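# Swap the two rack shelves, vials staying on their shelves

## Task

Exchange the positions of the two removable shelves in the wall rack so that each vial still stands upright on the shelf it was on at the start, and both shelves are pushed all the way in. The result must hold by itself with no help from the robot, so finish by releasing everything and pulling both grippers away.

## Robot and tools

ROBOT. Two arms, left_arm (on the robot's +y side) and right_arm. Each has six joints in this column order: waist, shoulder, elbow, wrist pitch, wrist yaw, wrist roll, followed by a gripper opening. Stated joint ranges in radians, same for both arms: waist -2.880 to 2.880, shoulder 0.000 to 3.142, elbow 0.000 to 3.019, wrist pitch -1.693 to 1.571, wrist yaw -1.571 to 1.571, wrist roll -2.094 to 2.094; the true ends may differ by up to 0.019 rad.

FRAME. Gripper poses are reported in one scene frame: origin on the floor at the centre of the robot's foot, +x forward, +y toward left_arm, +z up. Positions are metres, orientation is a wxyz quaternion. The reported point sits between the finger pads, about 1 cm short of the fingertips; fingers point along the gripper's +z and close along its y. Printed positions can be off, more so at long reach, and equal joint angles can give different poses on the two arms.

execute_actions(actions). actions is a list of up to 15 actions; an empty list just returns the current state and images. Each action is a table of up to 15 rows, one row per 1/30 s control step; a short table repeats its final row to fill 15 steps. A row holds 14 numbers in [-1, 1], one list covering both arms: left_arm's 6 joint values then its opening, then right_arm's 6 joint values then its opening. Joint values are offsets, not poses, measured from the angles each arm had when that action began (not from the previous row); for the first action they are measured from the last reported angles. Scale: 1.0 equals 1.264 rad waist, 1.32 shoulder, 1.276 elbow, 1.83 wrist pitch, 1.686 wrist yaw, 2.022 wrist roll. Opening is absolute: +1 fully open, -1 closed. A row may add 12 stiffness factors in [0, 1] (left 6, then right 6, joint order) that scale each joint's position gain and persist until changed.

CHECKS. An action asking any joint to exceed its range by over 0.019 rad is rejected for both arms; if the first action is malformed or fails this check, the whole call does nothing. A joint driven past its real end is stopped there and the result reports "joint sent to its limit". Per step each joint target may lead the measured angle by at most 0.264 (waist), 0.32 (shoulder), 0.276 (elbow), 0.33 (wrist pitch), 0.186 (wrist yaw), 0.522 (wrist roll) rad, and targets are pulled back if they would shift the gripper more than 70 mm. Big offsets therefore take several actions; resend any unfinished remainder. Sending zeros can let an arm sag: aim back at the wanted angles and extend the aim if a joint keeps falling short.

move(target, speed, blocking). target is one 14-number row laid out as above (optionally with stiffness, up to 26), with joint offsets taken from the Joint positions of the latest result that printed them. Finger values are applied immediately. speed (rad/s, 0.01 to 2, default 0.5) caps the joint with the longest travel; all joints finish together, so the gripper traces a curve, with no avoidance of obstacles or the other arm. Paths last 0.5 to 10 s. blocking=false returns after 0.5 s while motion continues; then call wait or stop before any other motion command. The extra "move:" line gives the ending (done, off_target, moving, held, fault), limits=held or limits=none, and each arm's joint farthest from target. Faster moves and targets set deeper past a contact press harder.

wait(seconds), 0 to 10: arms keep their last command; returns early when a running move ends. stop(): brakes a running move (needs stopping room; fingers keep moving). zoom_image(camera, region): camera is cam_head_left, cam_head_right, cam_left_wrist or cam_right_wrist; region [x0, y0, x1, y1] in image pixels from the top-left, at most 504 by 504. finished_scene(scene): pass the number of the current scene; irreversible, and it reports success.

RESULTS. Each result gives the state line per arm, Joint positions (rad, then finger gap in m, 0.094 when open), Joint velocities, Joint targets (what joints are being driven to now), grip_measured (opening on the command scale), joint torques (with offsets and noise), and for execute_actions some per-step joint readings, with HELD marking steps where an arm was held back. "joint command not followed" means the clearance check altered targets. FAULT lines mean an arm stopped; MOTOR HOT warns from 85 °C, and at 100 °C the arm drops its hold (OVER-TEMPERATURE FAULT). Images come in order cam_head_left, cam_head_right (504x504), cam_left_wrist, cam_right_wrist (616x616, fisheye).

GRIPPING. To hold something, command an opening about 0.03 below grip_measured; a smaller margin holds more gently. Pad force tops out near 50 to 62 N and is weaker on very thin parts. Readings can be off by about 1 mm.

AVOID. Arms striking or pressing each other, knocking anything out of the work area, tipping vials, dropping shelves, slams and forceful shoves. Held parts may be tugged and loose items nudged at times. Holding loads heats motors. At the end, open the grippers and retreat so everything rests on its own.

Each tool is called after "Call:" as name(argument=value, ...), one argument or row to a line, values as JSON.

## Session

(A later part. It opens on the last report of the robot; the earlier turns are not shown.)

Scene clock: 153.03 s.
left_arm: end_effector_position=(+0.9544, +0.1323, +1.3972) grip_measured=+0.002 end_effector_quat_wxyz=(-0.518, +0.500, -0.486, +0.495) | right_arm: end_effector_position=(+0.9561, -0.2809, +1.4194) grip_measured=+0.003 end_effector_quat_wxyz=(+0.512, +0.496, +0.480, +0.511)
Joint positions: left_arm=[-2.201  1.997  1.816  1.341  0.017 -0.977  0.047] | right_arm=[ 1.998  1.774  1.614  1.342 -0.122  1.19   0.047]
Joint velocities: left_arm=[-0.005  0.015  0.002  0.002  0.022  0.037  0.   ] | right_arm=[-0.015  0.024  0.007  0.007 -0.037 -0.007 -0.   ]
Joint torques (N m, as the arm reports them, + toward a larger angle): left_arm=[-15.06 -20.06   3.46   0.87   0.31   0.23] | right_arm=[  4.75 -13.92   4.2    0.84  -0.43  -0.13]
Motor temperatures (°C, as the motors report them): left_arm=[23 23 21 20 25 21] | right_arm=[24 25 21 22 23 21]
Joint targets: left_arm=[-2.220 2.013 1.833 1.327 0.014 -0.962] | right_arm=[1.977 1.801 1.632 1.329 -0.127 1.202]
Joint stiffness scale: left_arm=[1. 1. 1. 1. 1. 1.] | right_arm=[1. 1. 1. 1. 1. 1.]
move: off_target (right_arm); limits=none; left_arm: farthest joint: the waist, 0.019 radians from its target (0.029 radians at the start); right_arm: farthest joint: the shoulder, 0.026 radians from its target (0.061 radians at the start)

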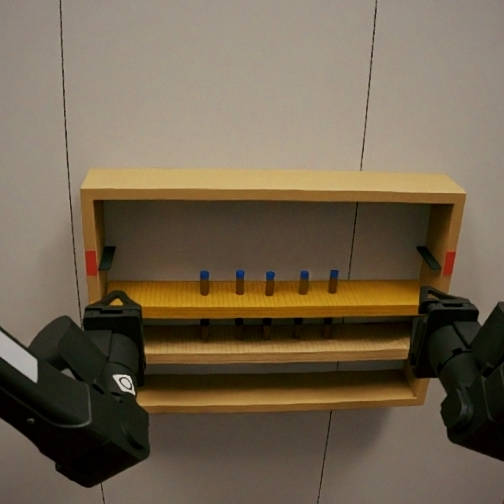

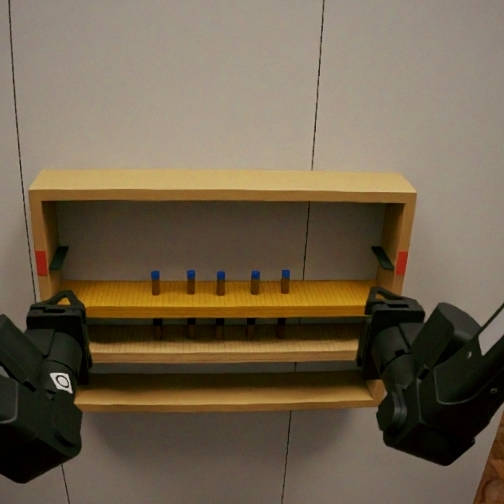

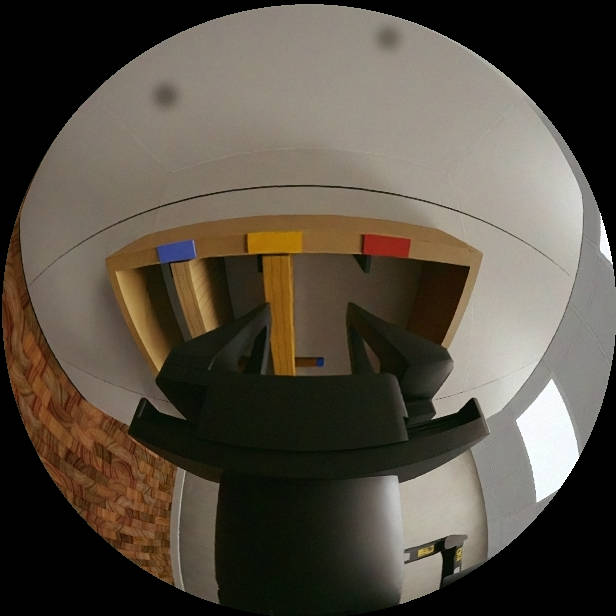

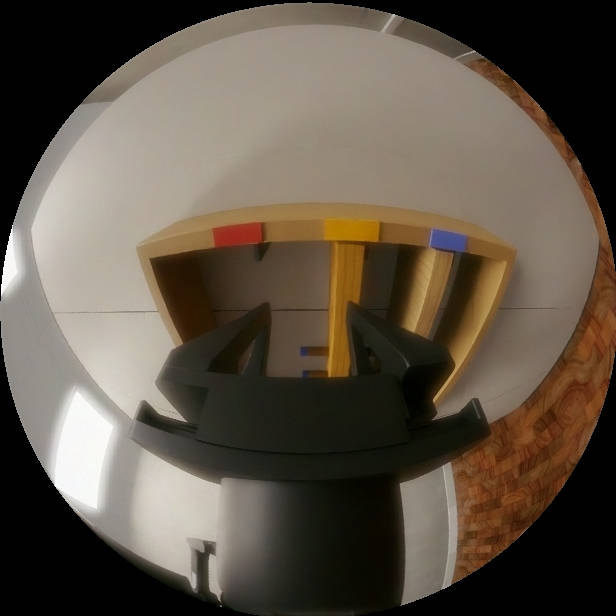

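Call:
move(
  target=[-0.039,0.068,0.065,-0.026,0,0.015,0.0,0.036,0.048,0.019,-0.016,0.011,-0.024,0.0],
  speed=0.1,
)

Scene clock: 184.47 s.
left_arm: end_effector_position=(+0.9442, +0.0872, +1.3757) grip_measured=+0.002 end_effector_quat_wxyz=(-0.497, +0.502, -0.500, +0.501) | right_arm: end_effector_position=(+0.9444, -0.2523, +1.3949) grip_measured=+0.003 end_effector_quat_wxyz=(+0.497, +0.503, +0.499, +0.502)
Joint positions: left_arm=[-2.235  2.076  1.881  1.307  0.017 -0.961  0.047] | right_arm=[ 2.025  1.818  1.618  1.325 -0.108  1.154  0.047]
Joint velocities: left_arm=[-0.005 -0.005  0.022 -0.002  0.007  0.037  0.001] | right_arm=[-0.005 -0.005  0.002 -0.002 -0.022 -0.007 -0.001]
Joint torques (N m, as the arm reports them, + toward a larger angle): left_arm=[-16.08 -19.81   3.49   0.87   0.49   0.23] | right_arm=[  8.24 -13.79   4.02   0.84  -0.08  -0.36]
Motor temperatures (°C, as the motors report them): left_arm=[24 24 22 20 25 21] | right_arm=[24 26 21 21 23 21]
Joint targets: left_arm=[-2.251 2.087 1.899 1.293 0.017 -0.947] | right_arm=[2.043 1.838 1.638 1.313 -0.104 1.141]
Joint stiffness scale: left_arm=[1. 1. 1. 1. 1. 1.] | right_arm=[1. 1. 1. 1. 1. 1.]
move: done; limits=none; left_arm: farthest joint: the elbow, 0.018 radians from its target (0.083 radians at the start); right_arm: farthest joint: the elbow, 0.020 radians from its target (0.025 radians at the start)

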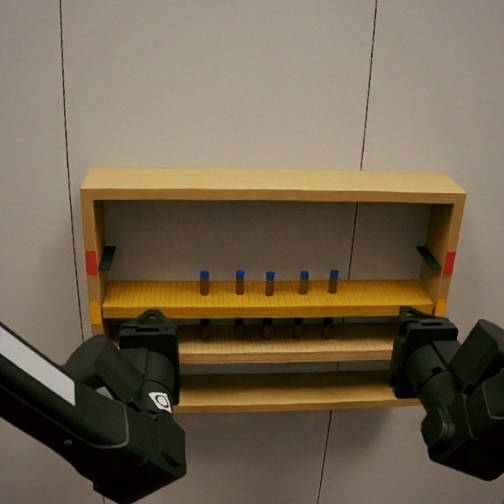

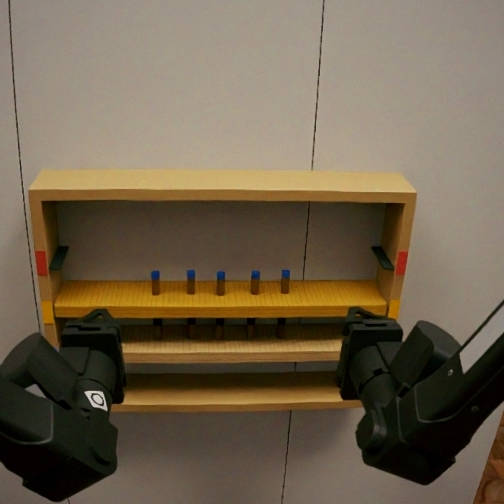

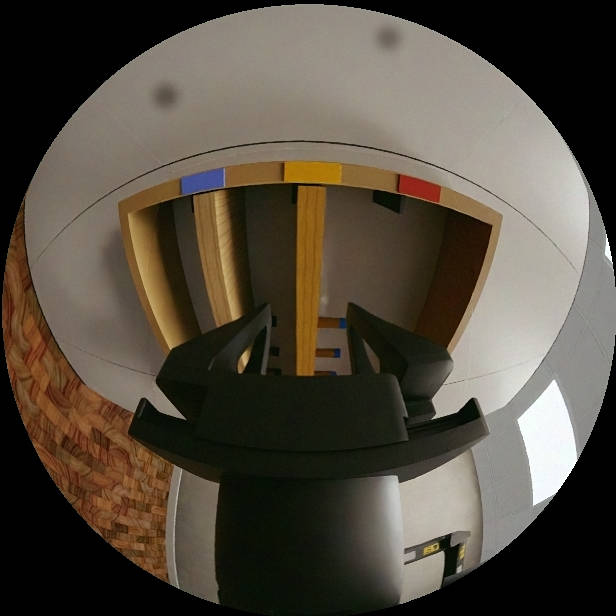

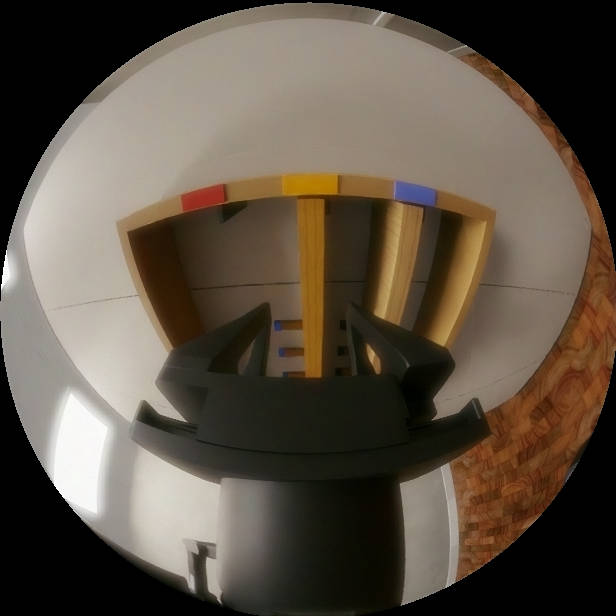

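Call:
move(
  target=[-0.008,0.059,0.206,-0.102,0,0.006,0.0,0.022,0.053,0.18,-0.090,0.002,-0.008,0.0],
  speed=0.12,
)

Scene clock: 197.93 s.
left_arm: end_effector_position=(+1.0020, +0.0890, +1.3766) grip_measured=+0.002 end_effector_quat_wxyz=(-0.499, +0.502, -0.498, +0.501) | right_arm: end_effector_position=(+1.0024, -0.2563, +1.3986) grip_measured=+0.003 end_effector_quat_wxyz=(+0.499, +0.501, +0.496, +0.504)
Joint positions: left_arm=[-2.235  2.137  2.12   1.134  0.017 -0.961  0.047] | right_arm=[ 2.031  1.861  1.822  1.174 -0.108  1.15   0.047]
Joint velocities: left_arm=[-0.005 -0.005  0.007 -0.017 -0.051 -0.066  0.001] | right_arm=[-0.005  0.015 -0.027 -0.017  0.007 -0.037 -0.   ]
Joint torques (N m, as the arm reports them, + toward a larger angle): left_arm=[-16.39 -20.97   4.83   0.9    0.48   0.22] | right_arm=[  9.5  -14.42   5.6    0.81  -0.13  -0.37]
Motor temperatures (°C, as the motors report them): left_arm=[24 24 22 20 25 21] | right_arm=[24 26 22 21 23 21]
Joint targets: left_arm=[-2.245 2.154 2.143 1.120 0.017 -0.949] | right_arm=[2.053 1.888 1.848 1.160 -0.105 1.138]
Joint stiffness scale: left_arm=[1. 1. 1. 1. 1. 1.] | right_arm=[1. 1. 1. 1. 1. 1.]
move: off_target (left_arm, right_arm); limits=none; left_arm: farthest joint: the elbow, 0.024 radians from its target (0.263 radians at the start); right_arm: farthest joint: the shoulder, 0.027 radians from its target (0.070 radians at the start)

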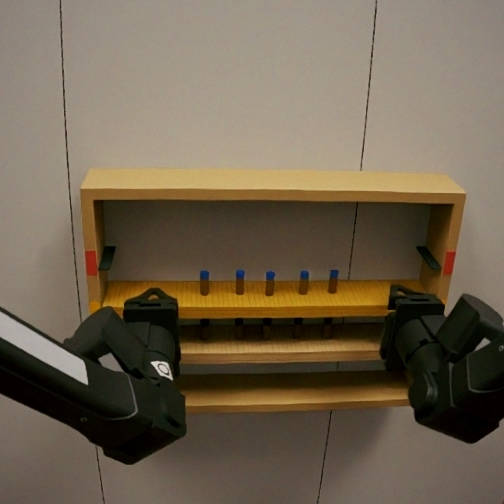

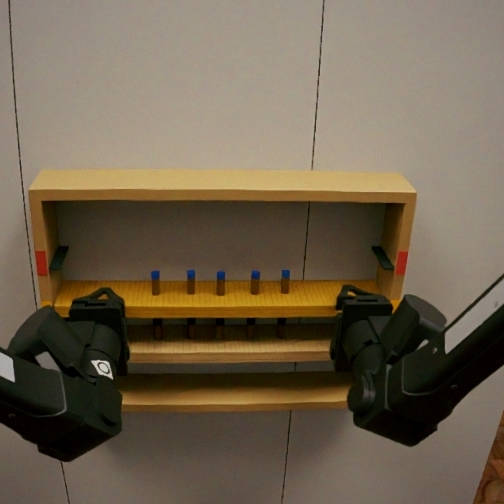

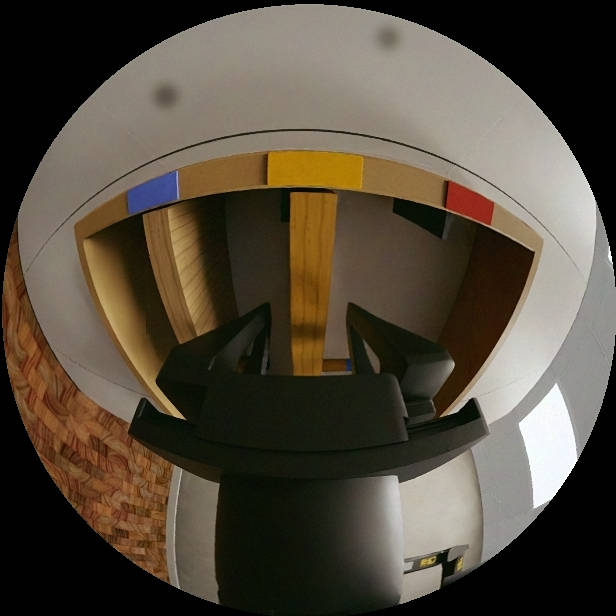

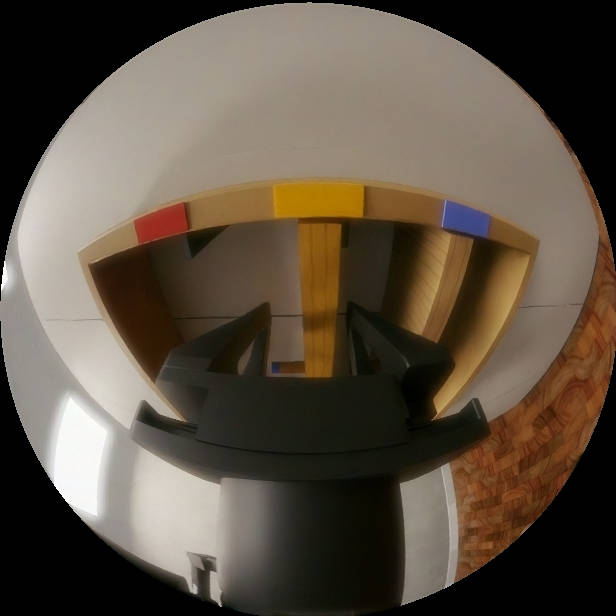

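Call:
move(
  target=[-0.008,0.027,0.067,-0.032,0,0.006,0.0,0.02,0.036,0.060,-0.024,0.002,-0.006,0.0],
  speed=0.08,
)

Call:
move(
  target=[-0.004,0.006,0.008,-0.004,0,0,-0.58,0.008,0.008,0.008,-0.004,0,0,-0.58],
  speed=0.08,
)

Call:
move(
  target=[-0.004,0.006,0.008,-0.004,0,0,-0.70,0.008,0.008,0.008,-0.004,0,0,-0.70],
  speed=0.08,
)

Scene clock: 208.47 s.
left_arm: end_effector_position=(+1.0132, +0.0878, +1.3746) grip_measured=+0.002 end_effector_quat_wxyz=(-0.497, +0.502, -0.500, +0.501) | right_arm: end_effector_position=(+1.0107, -0.2523, +1.3930) grip_measured=+0.003 end_effector_quat_wxyz=(+0.496, +0.502, +0.497, +0.505)
Joint positions: left_arm=[-2.235  2.158  2.18   1.089  0.017 -0.961  0.047] | right_arm=[ 2.034  1.885  1.869  1.142 -0.108  1.15   0.047]
Joint velocities: left_arm=[-0.015 -0.015  0.012 -0.002  0.022 -0.022  0.   ] | right_arm=[-0.015 -0.005 -0.002 -0.007  0.037 -0.037  0.001]
Joint torques (N m, as the arm reports them, + toward a larger angle): left_arm=[-16.53 -21.07   5.25   0.87   0.48   0.21] | right_arm=[  9.36 -14.82   5.91   0.86  -0.15  -0.33]
Motor temperatures (°C, as the motors report them): left_arm=[24 24 23 20 25 21] | right_arm=[24 27 22 21 23 21]
Joint targets: left_arm=[-2.245 2.173 2.206 1.075 0.017 -0.949] | right_arm=[2.056 1.909 1.898 1.130 -0.105 1.138]
Joint stiffness scale: left_arm=[1. 1. 1. 1. 1. 1.] | right_arm=[1. 1. 1. 1. 1. 1.]
move: off_target (left_arm, right_arm); limits=none; left_arm: farthest joint: the elbow, 0.026 radians from its target (0.086 radians at the start); right_arm: farthest joint: the elbow, 0.029 radians from its target (0.077 radians at the start)

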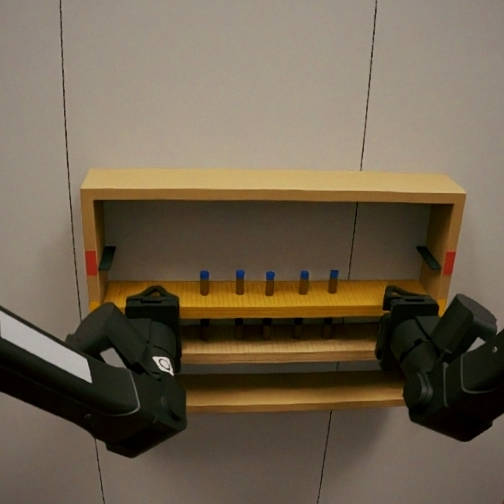

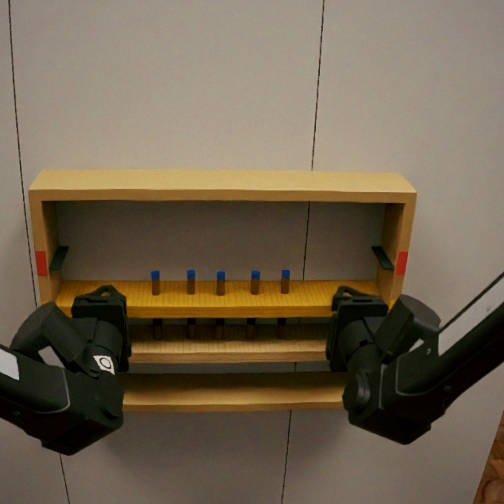

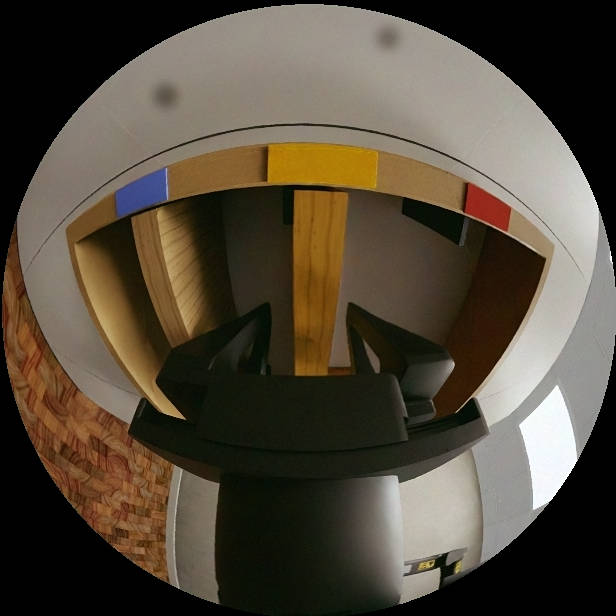

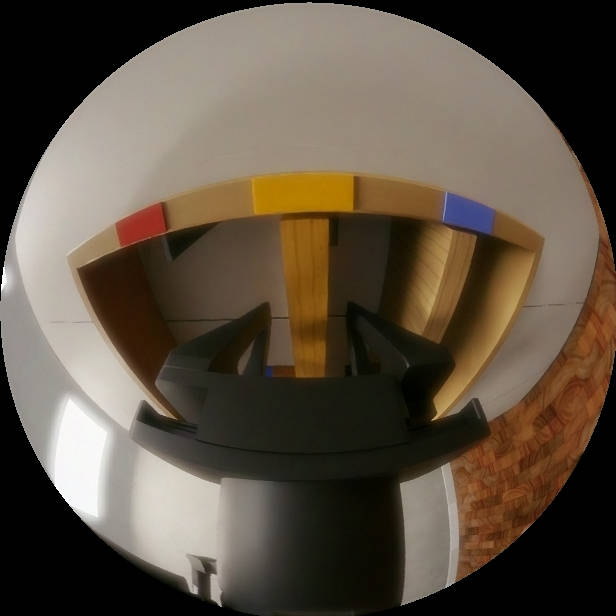

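Scene clock: 209.17 s.
left_arm: end_effector_position=(+1.0135, +0.0879, +1.3756) grip_measured=-0.578 end_effector_quat_wxyz=(-0.497, +0.501, -0.500, +0.502) | right_arm: end_effector_position=(+1.0107, -0.2523, +1.3930) grip_measured=-0.577 end_effector_quat_wxyz=(+0.496, +0.502, +0.497, +0.505)
Joint positions: left_arm=[-2.235  2.157  2.18   1.09   0.02  -0.961  0.02 ] | right_arm=[ 2.034  1.885  1.869  1.142 -0.108  1.15   0.02 ]
Joint velocities: left_arm=[-0.005 -0.005 -0.012 -0.017  0.081  0.022  0.   ] | right_arm=[-0.005 -0.005  0.007  0.012 -0.007 -0.037  0.   ]
Joint torques (N m, as the arm reports them, + toward a larger angle): left_arm=[-16.07 -21.9    4.08   1.05   0.34   0.1 ] | right_arm=[  8.57 -15.71   4.67   0.96  -0.27  -0.24]
Motor temperatures (°C, as the motors report them): left_arm=[24 24 23 20 25 21] | right_arm=[24 27 22 21 23 21]
Joint targets: left_arm=[-2.240 2.166 2.190 1.081 0.017 -0.961] | right_arm=[2.044 1.895 1.879 1.135 -0.108 1.150]
Joint stiffness scale: left_arm=[1. 1. 1. 1. 1. 1.] | right_arm=[1. 1. 1. 1. 1. 1.]
move: done; limits=none; left_arm: farthest joint: the elbow, 0.011 radians from its target (0.011 radians at the start); right_arm: farthest joint: the shoulder, 0.011 radians from its target (0.011 radians at the start)

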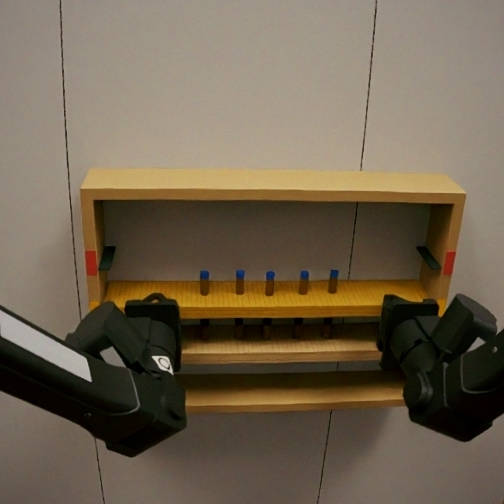

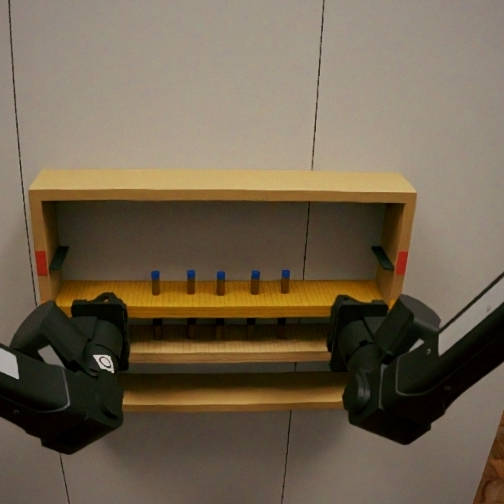

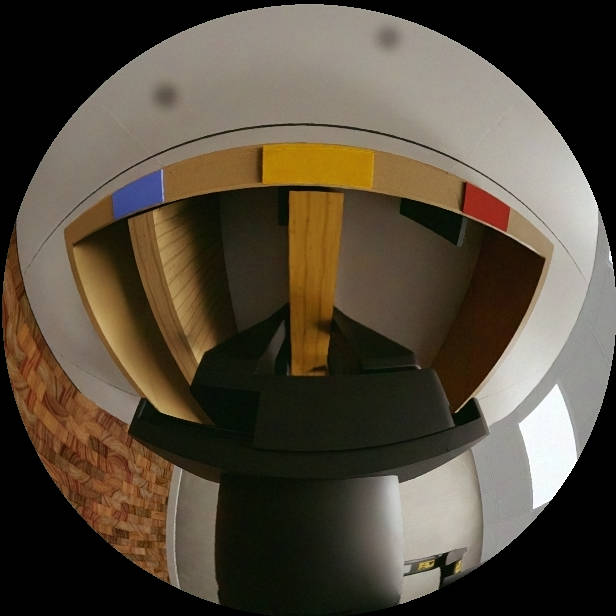

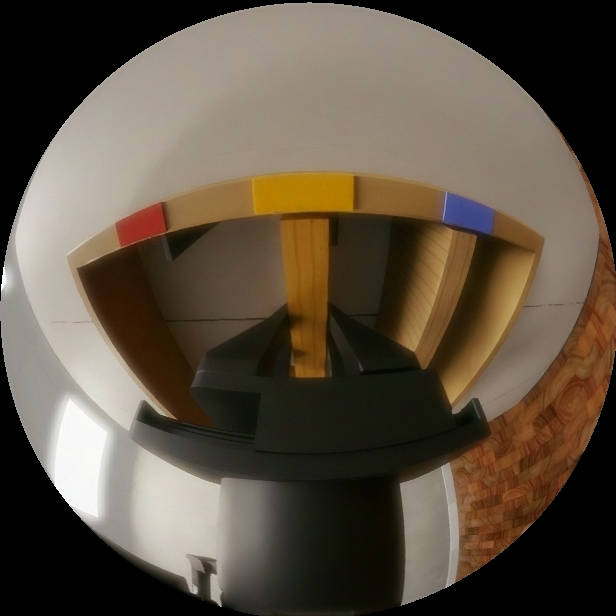

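Scene clock: 209.87 s.
left_arm: end_effector_position=(+1.0137, +0.0880, +1.3761) grip_measured=-0.632 end_effector_quat_wxyz=(-0.500, +0.498, -0.502, +0.501) | right_arm: end_effector_position=(+1.0107, -0.2523, +1.3930) grip_measured=-0.631 end_effector_quat_wxyz=(+0.498, +0.500, +0.500, +0.502)
Joint positions: left_arm=[-2.235  2.157  2.18   1.091  0.021 -0.952  0.017] | right_arm=[ 2.034  1.885  1.869  1.142 -0.109  1.14   0.017]
Joint velocities: left_arm=[-0.005  0.005 -0.007 -0.007 -0.066  0.007 -0.001] | right_arm=[-0.024 -0.005 -0.007  0.007 -0.037 -0.022 -0.   ]
Joint torques (N m, as the arm reports them, + toward a larger angle): left_arm=[-16.06 -21.83   4.09   1.09   0.41   0.03] | right_arm=[  8.34 -15.69   4.66   0.95  -0.24  -0.14]
Motor temperatures (°C, as the motors report them): left_arm=[24 24 23 20 25 21] | right_arm=[24 27 22 21 23 21]
Joint targets: left_arm=[-2.240 2.165 2.190 1.083 0.020 -0.961] | right_arm=[2.044 1.895 1.879 1.135 -0.108 1.150]
Joint stiffness scale: left_arm=[1. 1. 1. 1. 1. 1.] | right_arm=[1. 1. 1. 1. 1. 1.]
move: done; limits=none; left_arm: farthest joint: the elbow, 0.011 radians from its target (0.011 radians at the start); right_arm: farthest joint: the shoulder, 0.011 radians from its target (0.011 radians at the start)

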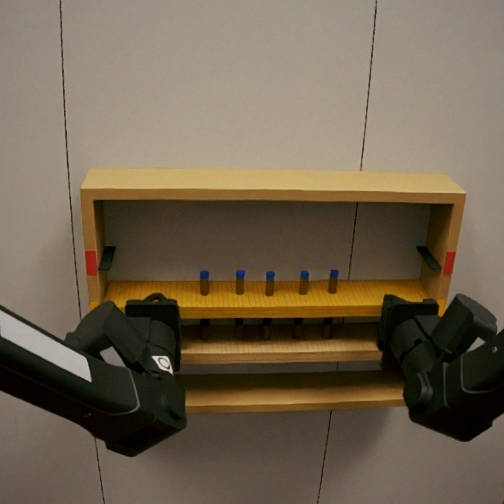

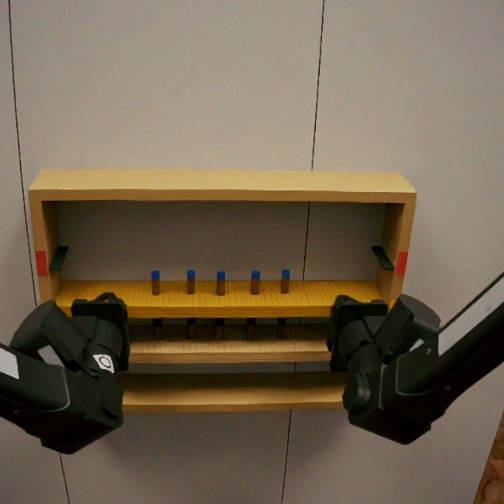

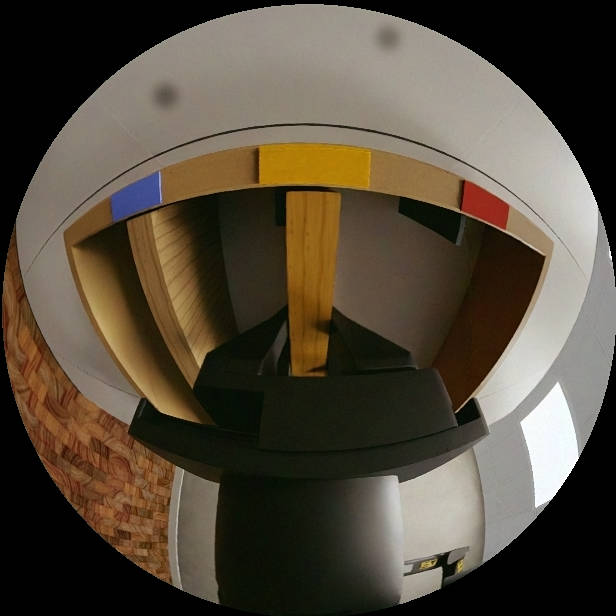

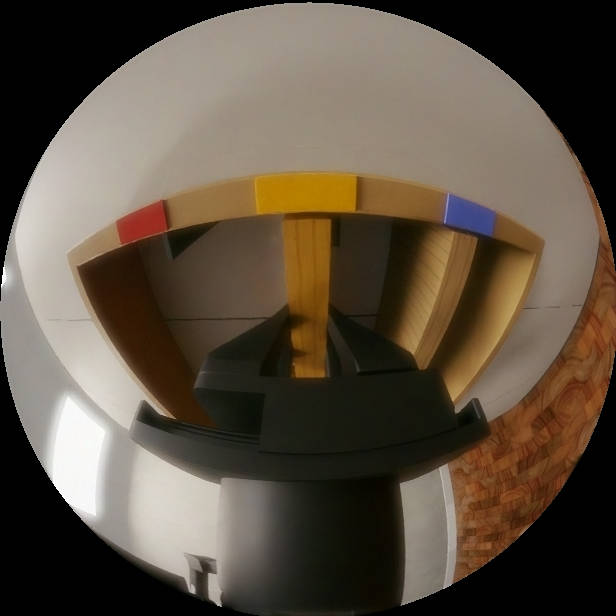

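Call:
move(
  target=[0,-0.063,-0.219,0.126,0,0,-0.70,0.004,-0.048,-0.189,0.113,0,0.006,-0.70],
  speed=0.08,
)

Scene clock: 220.43 s.
left_arm: end_effector_position=(+0.9499, +0.0887, +1.3757) grip_measured=-0.632 end_effector_quat_wxyz=(-0.502, +0.498, -0.501, +0.498) | right_arm: end_effector_position=(+0.9447, -0.2482, +1.3911) grip_measured=-0.631 end_effector_quat_wxyz=(+0.503, +0.501, +0.498, +0.498)
Joint positions: left_arm=[-2.233  2.083  1.904  1.296  0.018 -0.949  0.017] | right_arm=[ 2.03   1.837  1.637  1.334 -0.1    1.139  0.017]
Joint velocities: left_arm=[-0.015 -0.005  0.002 -0.007  0.037 -0.037  0.001] | right_arm=[-0.015  0.005 -0.002  0.012 -0.081 -0.037 -0.   ]
Joint torques (N m, as the arm reports them, + toward a larger angle): left_arm=[-14.98 -21.77   1.89   2.29   0.63   0.09] | right_arm=[  7.97 -16.51   2.17   1.77  -0.59  -0.11]
Motor temperatures (°C, as the motors report them): left_arm=[24 24 23 20 25 21] | right_arm=[24 27 22 21 23 21]
Joint targets: left_arm=[-2.235 2.073 1.900 1.321 0.021 -0.952] | right_arm=[2.039 1.821 1.628 1.349 -0.109 1.152]
Joint stiffness scale: left_arm=[1. 1. 1. 1. 1. 1.] | right_arm=[1. 1. 1. 1. 1. 1.]
move: off_target (left_arm); limits=none; left_arm: farthest joint: the wrist pitch, 0.026 radians from its target (0.231 radians at the start); right_arm: farthest joint: the shoulder, 0.016 radians from its target (0.063 radians at the start)

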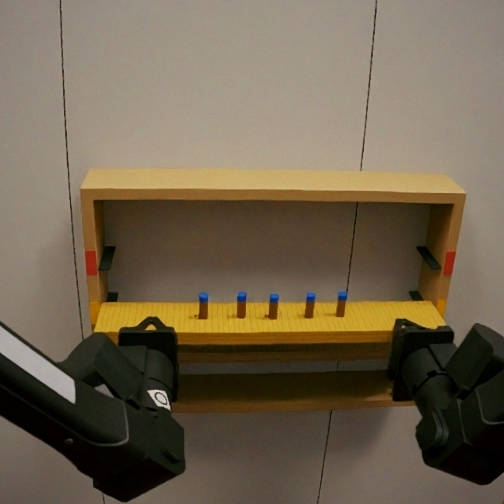

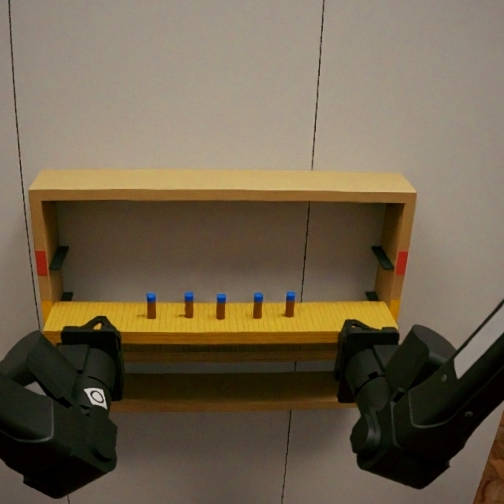

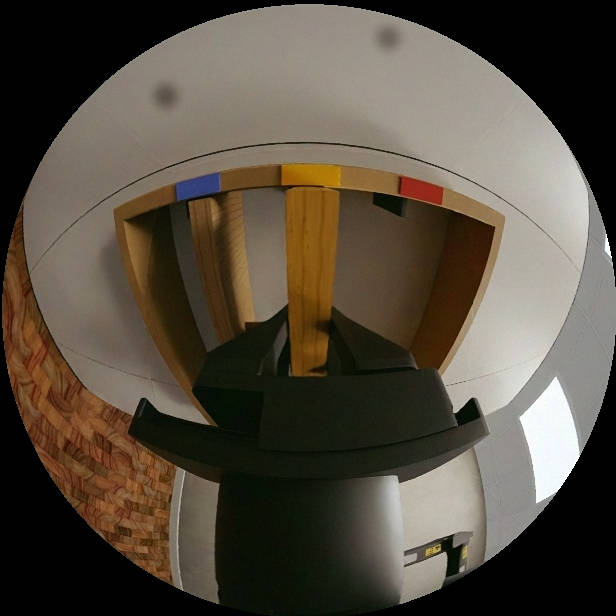

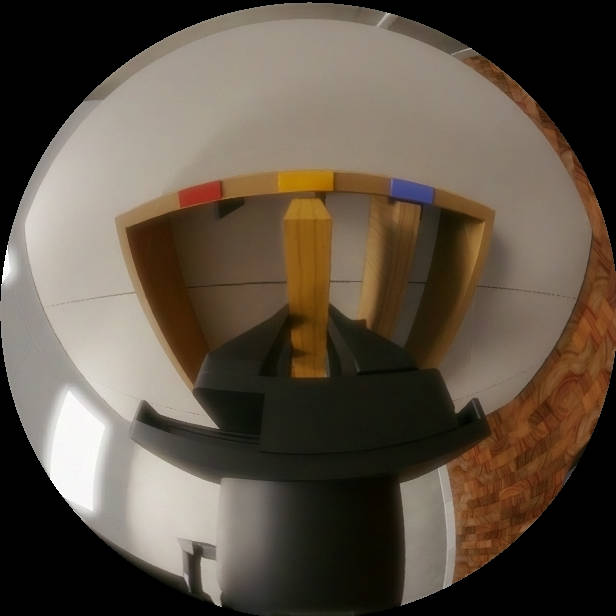

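Call:
move(
  target=[-0.006,-0.038,-0.123,0.078,0,0,-0.70,-0.018,-0.045,-0.118,0.064,-0.011,0.011,-0.70],
  speed=0.07,
)

Scene clock: 238.53 s.
left_arm: end_effector_position=(+0.8995, +0.0875, +1.3630) grip_measured=-0.632 end_effector_quat_wxyz=(-0.493, +0.504, -0.513, +0.490) | right_arm: end_effector_position=(+0.8957, -0.2494, +1.3788) grip_measured=-0.631 end_effector_quat_wxyz=(+0.490, +0.507, +0.512, +0.491)
Joint positions: left_arm=[-2.227  2.062  1.744  1.402  0.006 -0.951  0.017] | right_arm=[ 2.012  1.816  1.488  1.42  -0.104  1.148  0.017]
Joint velocities: left_arm=[-0.005  0.015 -0.017 -0.027  0.007 -0.051  0.001] | right_arm=[-0.015 -0.005  0.007  0.007  0.095 -0.037  0.   ]
Joint torques (N m, as the arm reports them, + toward a larger angle): left_arm=[-15.57 -22.2    1.64   2.66   1.11   0.11] | right_arm=[  6.39 -16.72   1.71   2.36  -0.83  -0.12]
Motor temperatures (°C, as the motors report them): left_arm=[24 25 22 20 25 21] | right_arm=[24 27 21 22 23 21]
Joint targets: left_arm=[-2.241 2.032 1.747 1.438 0.018 -0.950] | right_arm=[2.008 1.778 1.486 1.451 -0.119 1.161]
Joint stiffness scale: left_arm=[1. 1. 1. 1. 1. 1.] | right_arm=[1. 1. 1. 1. 1. 1.]
move: off_target (left_arm, right_arm); limits=none; left_arm: farthest joint: the wrist pitch, 0.036 radians from its target (0.143 radians at the start); right_arm: farthest joint: the shoulder, 0.038 radians from its target (0.060 radians at the start)

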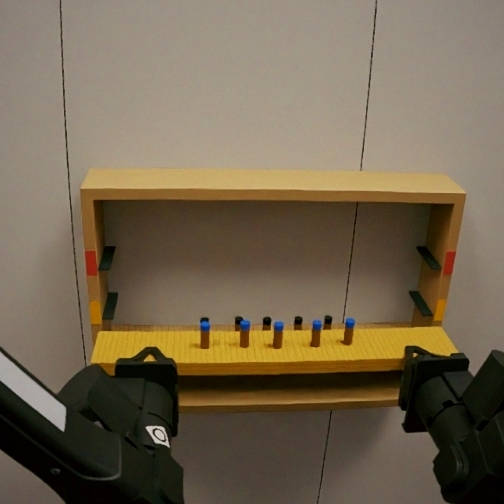

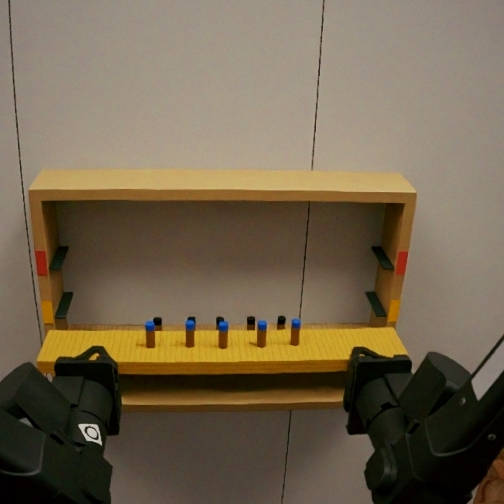

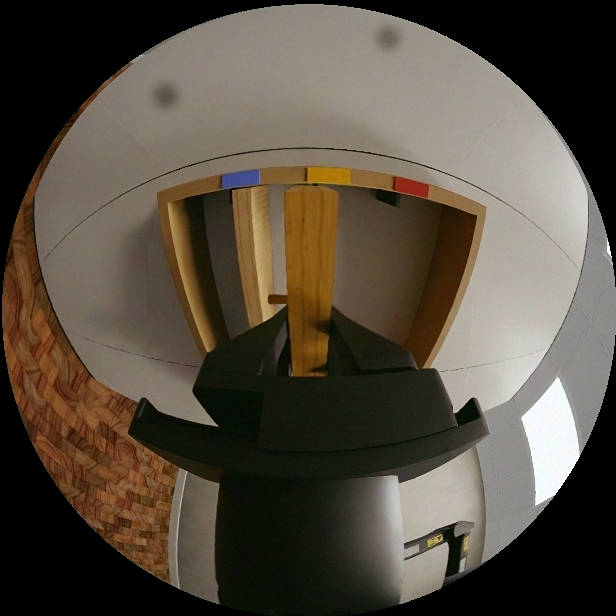

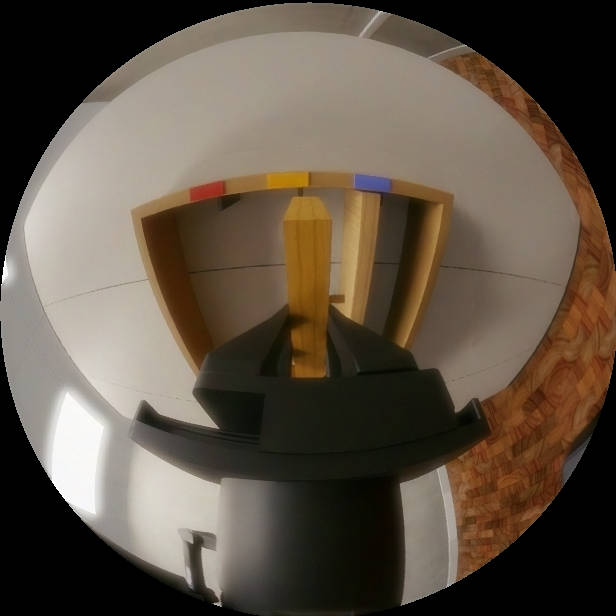

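Call:
move(
  target=[-0.085,-0.168,-0.143,0.037,-0.009,0.043,-0.70,0.072,-0.192,-0.132,0.011,0.007,-0.03,-0.70],
  speed=0.07,
)

Scene clock: 248.33 s.
left_arm: end_effector_position=(+0.9071, +0.0861, +1.4595) grip_measured=-0.632 end_effector_quat_wxyz=(-0.499, +0.497, -0.503, +0.501) | right_arm: end_effector_position=(+0.9022, -0.2521, +1.4771) grip_measured=-0.631 end_effector_quat_wxyz=(+0.502, +0.495, +0.502, +0.501)
Joint positions: left_arm=[-2.315  1.878  1.557  1.431 -0.011 -0.88   0.017] | right_arm=[ 2.081  1.608  1.314  1.42  -0.093  1.086  0.017]
Joint velocities: left_arm=[ 0.005 -0.005 -0.002 -0.022 -0.081  0.081 -0.002] | right_arm=[-0.015 -0.034 -0.022  0.002 -0.125 -0.037  0.001]
Joint torques (N m, as the arm reports them, + toward a larger angle): left_arm=[-15.67 -22.47   1.73   2.66   0.61   0.25] | right_arm=[  8.31 -16.89   2.39   1.91  -0.27  -0.21]
Motor temperatures (°C, as the motors report them): left_arm=[24 25 22 20 25 21] | right_arm=[24 28 21 22 24 21]
Joint targets: left_arm=[-2.334 1.840 1.562 1.470 -0.009 -0.863] | right_arm=[2.103 1.562 1.319 1.440 -0.092 1.088]
Joint stiffness scale: left_arm=[1. 1. 1. 1. 1. 1.] | right_arm=[1. 1. 1. 1. 1. 1.]
move: off_target (left_arm, right_arm); limits=none; left_arm: farthest joint: the wrist pitch, 0.039 radians from its target (0.067 radians at the start); right_arm: farthest joint: the shoulder, 0.046 radians from its target (0.253 radians at the start)

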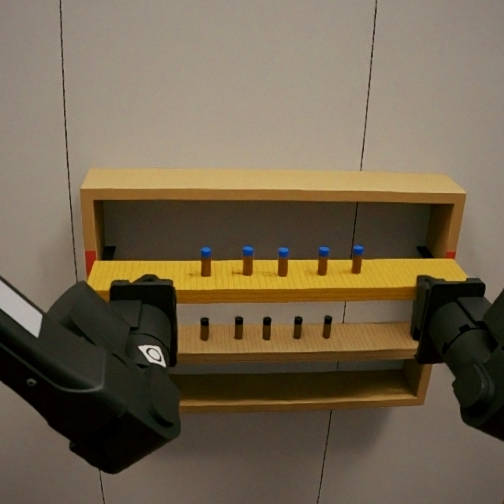

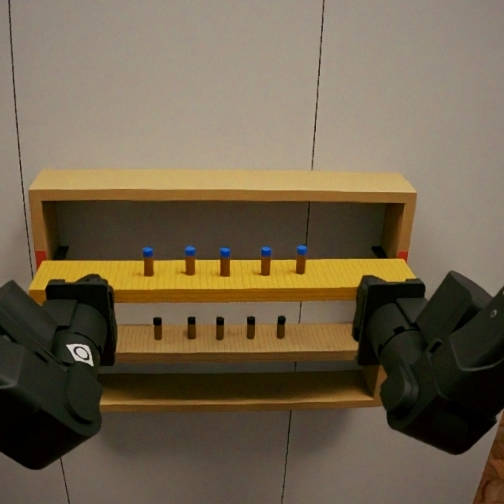

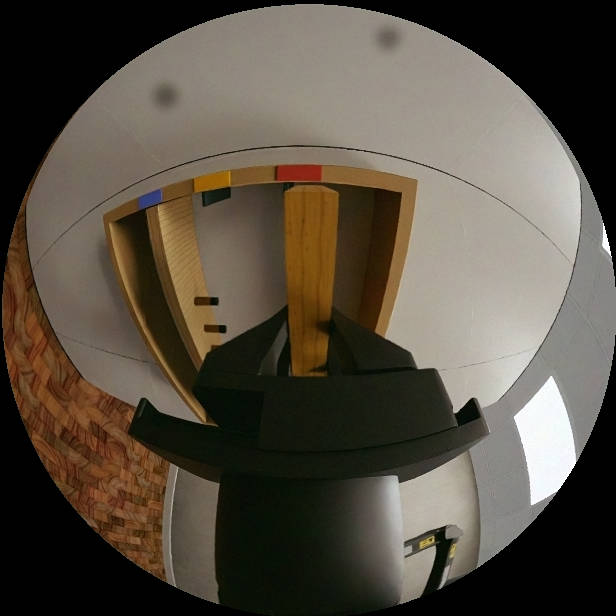

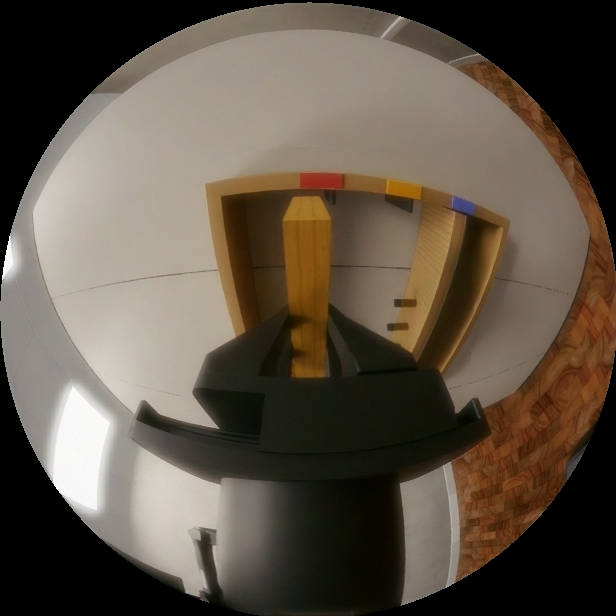

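Call:
move(
  target=[0.012,0.017,0.171,-0.075,0,0,-0.70,0.022,0.013,0.167,-0.077,0.003,0,-0.70],
  speed=0.06,
)

Scene clock: 267.10 s.
left_arm: end_effector_position=(+0.9624, +0.0862, +1.4604) grip_measured=-0.632 end_effector_quat_wxyz=(-0.502, +0.497, -0.500, +0.501) | right_arm: end_effector_position=(+0.9591, -0.2543, +1.4806) grip_measured=-0.631 end_effector_quat_wxyz=(+0.503, +0.495, +0.502, +0.500)
Joint positions: left_arm=[-2.315  1.912  1.742  1.29  -0.013 -0.88   0.017] | right_arm=[ 2.09   1.631  1.484  1.273 -0.087  1.076  0.017]
Joint velocities: left_arm=[ 0.005 -0.015 -0.022 -0.007 -0.051 -0.022 -0.   ] | right_arm=[ 0.005 -0.005  0.017 -0.002 -0.066 -0.022 -0.   ]
Joint torques (N m, as the arm reports them, + toward a larger angle): left_arm=[-13.4  -21.59   4.74   1.41   0.67   0.1 ] | right_arm=[  8.46 -15.47   5.94   1.48  -0.3   -0.15]
Motor temperatures (°C, as the motors report them): left_arm=[25 25 22 20 25 21] | right_arm=[25 28 21 22 23 21]
Joint targets: left_arm=[-2.300 1.900 1.775 1.294 -0.011 -0.880] | right_arm=[2.108 1.626 1.527 1.279 -0.088 1.086]
Joint stiffness scale: left_arm=[1. 1. 1. 1. 1. 1.] | right_arm=[1. 1. 1. 1. 1. 1.]
move: off_target (left_arm, right_arm); limits=none; left_arm: farthest joint: the elbow, 0.033 radians from its target (0.218 radians at the start); right_arm: farthest joint: the elbow, 0.043 radians from its target (0.213 radians at the start)

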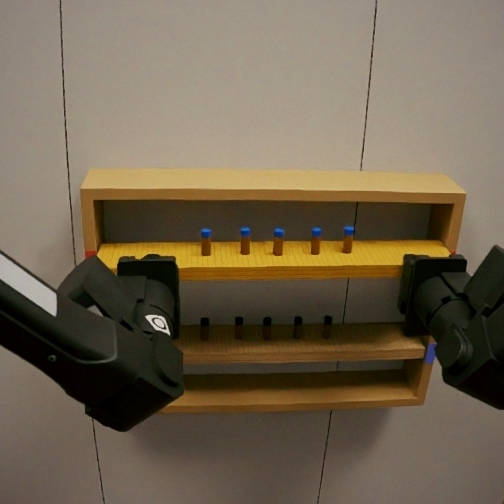

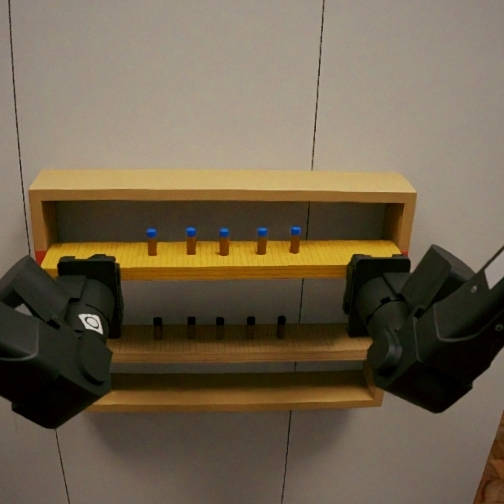

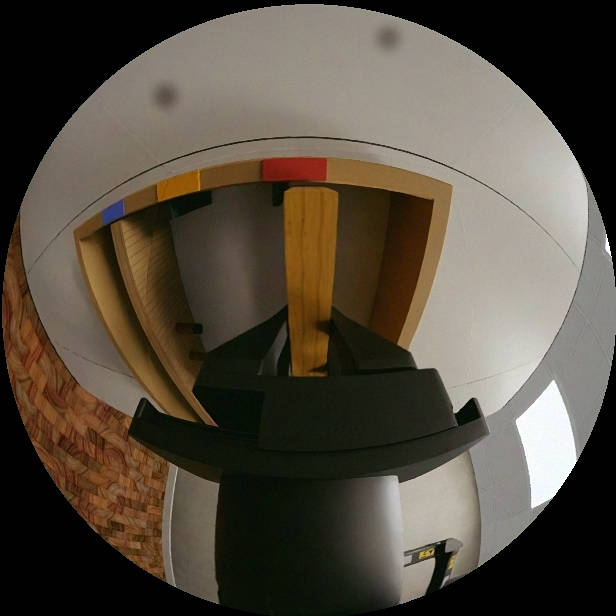

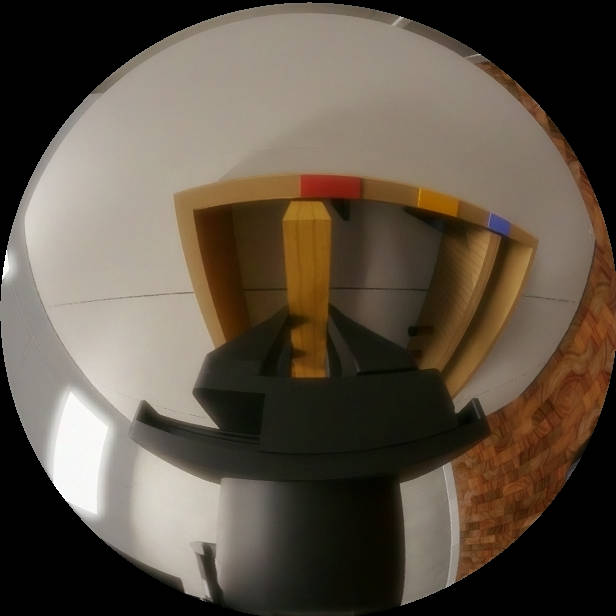

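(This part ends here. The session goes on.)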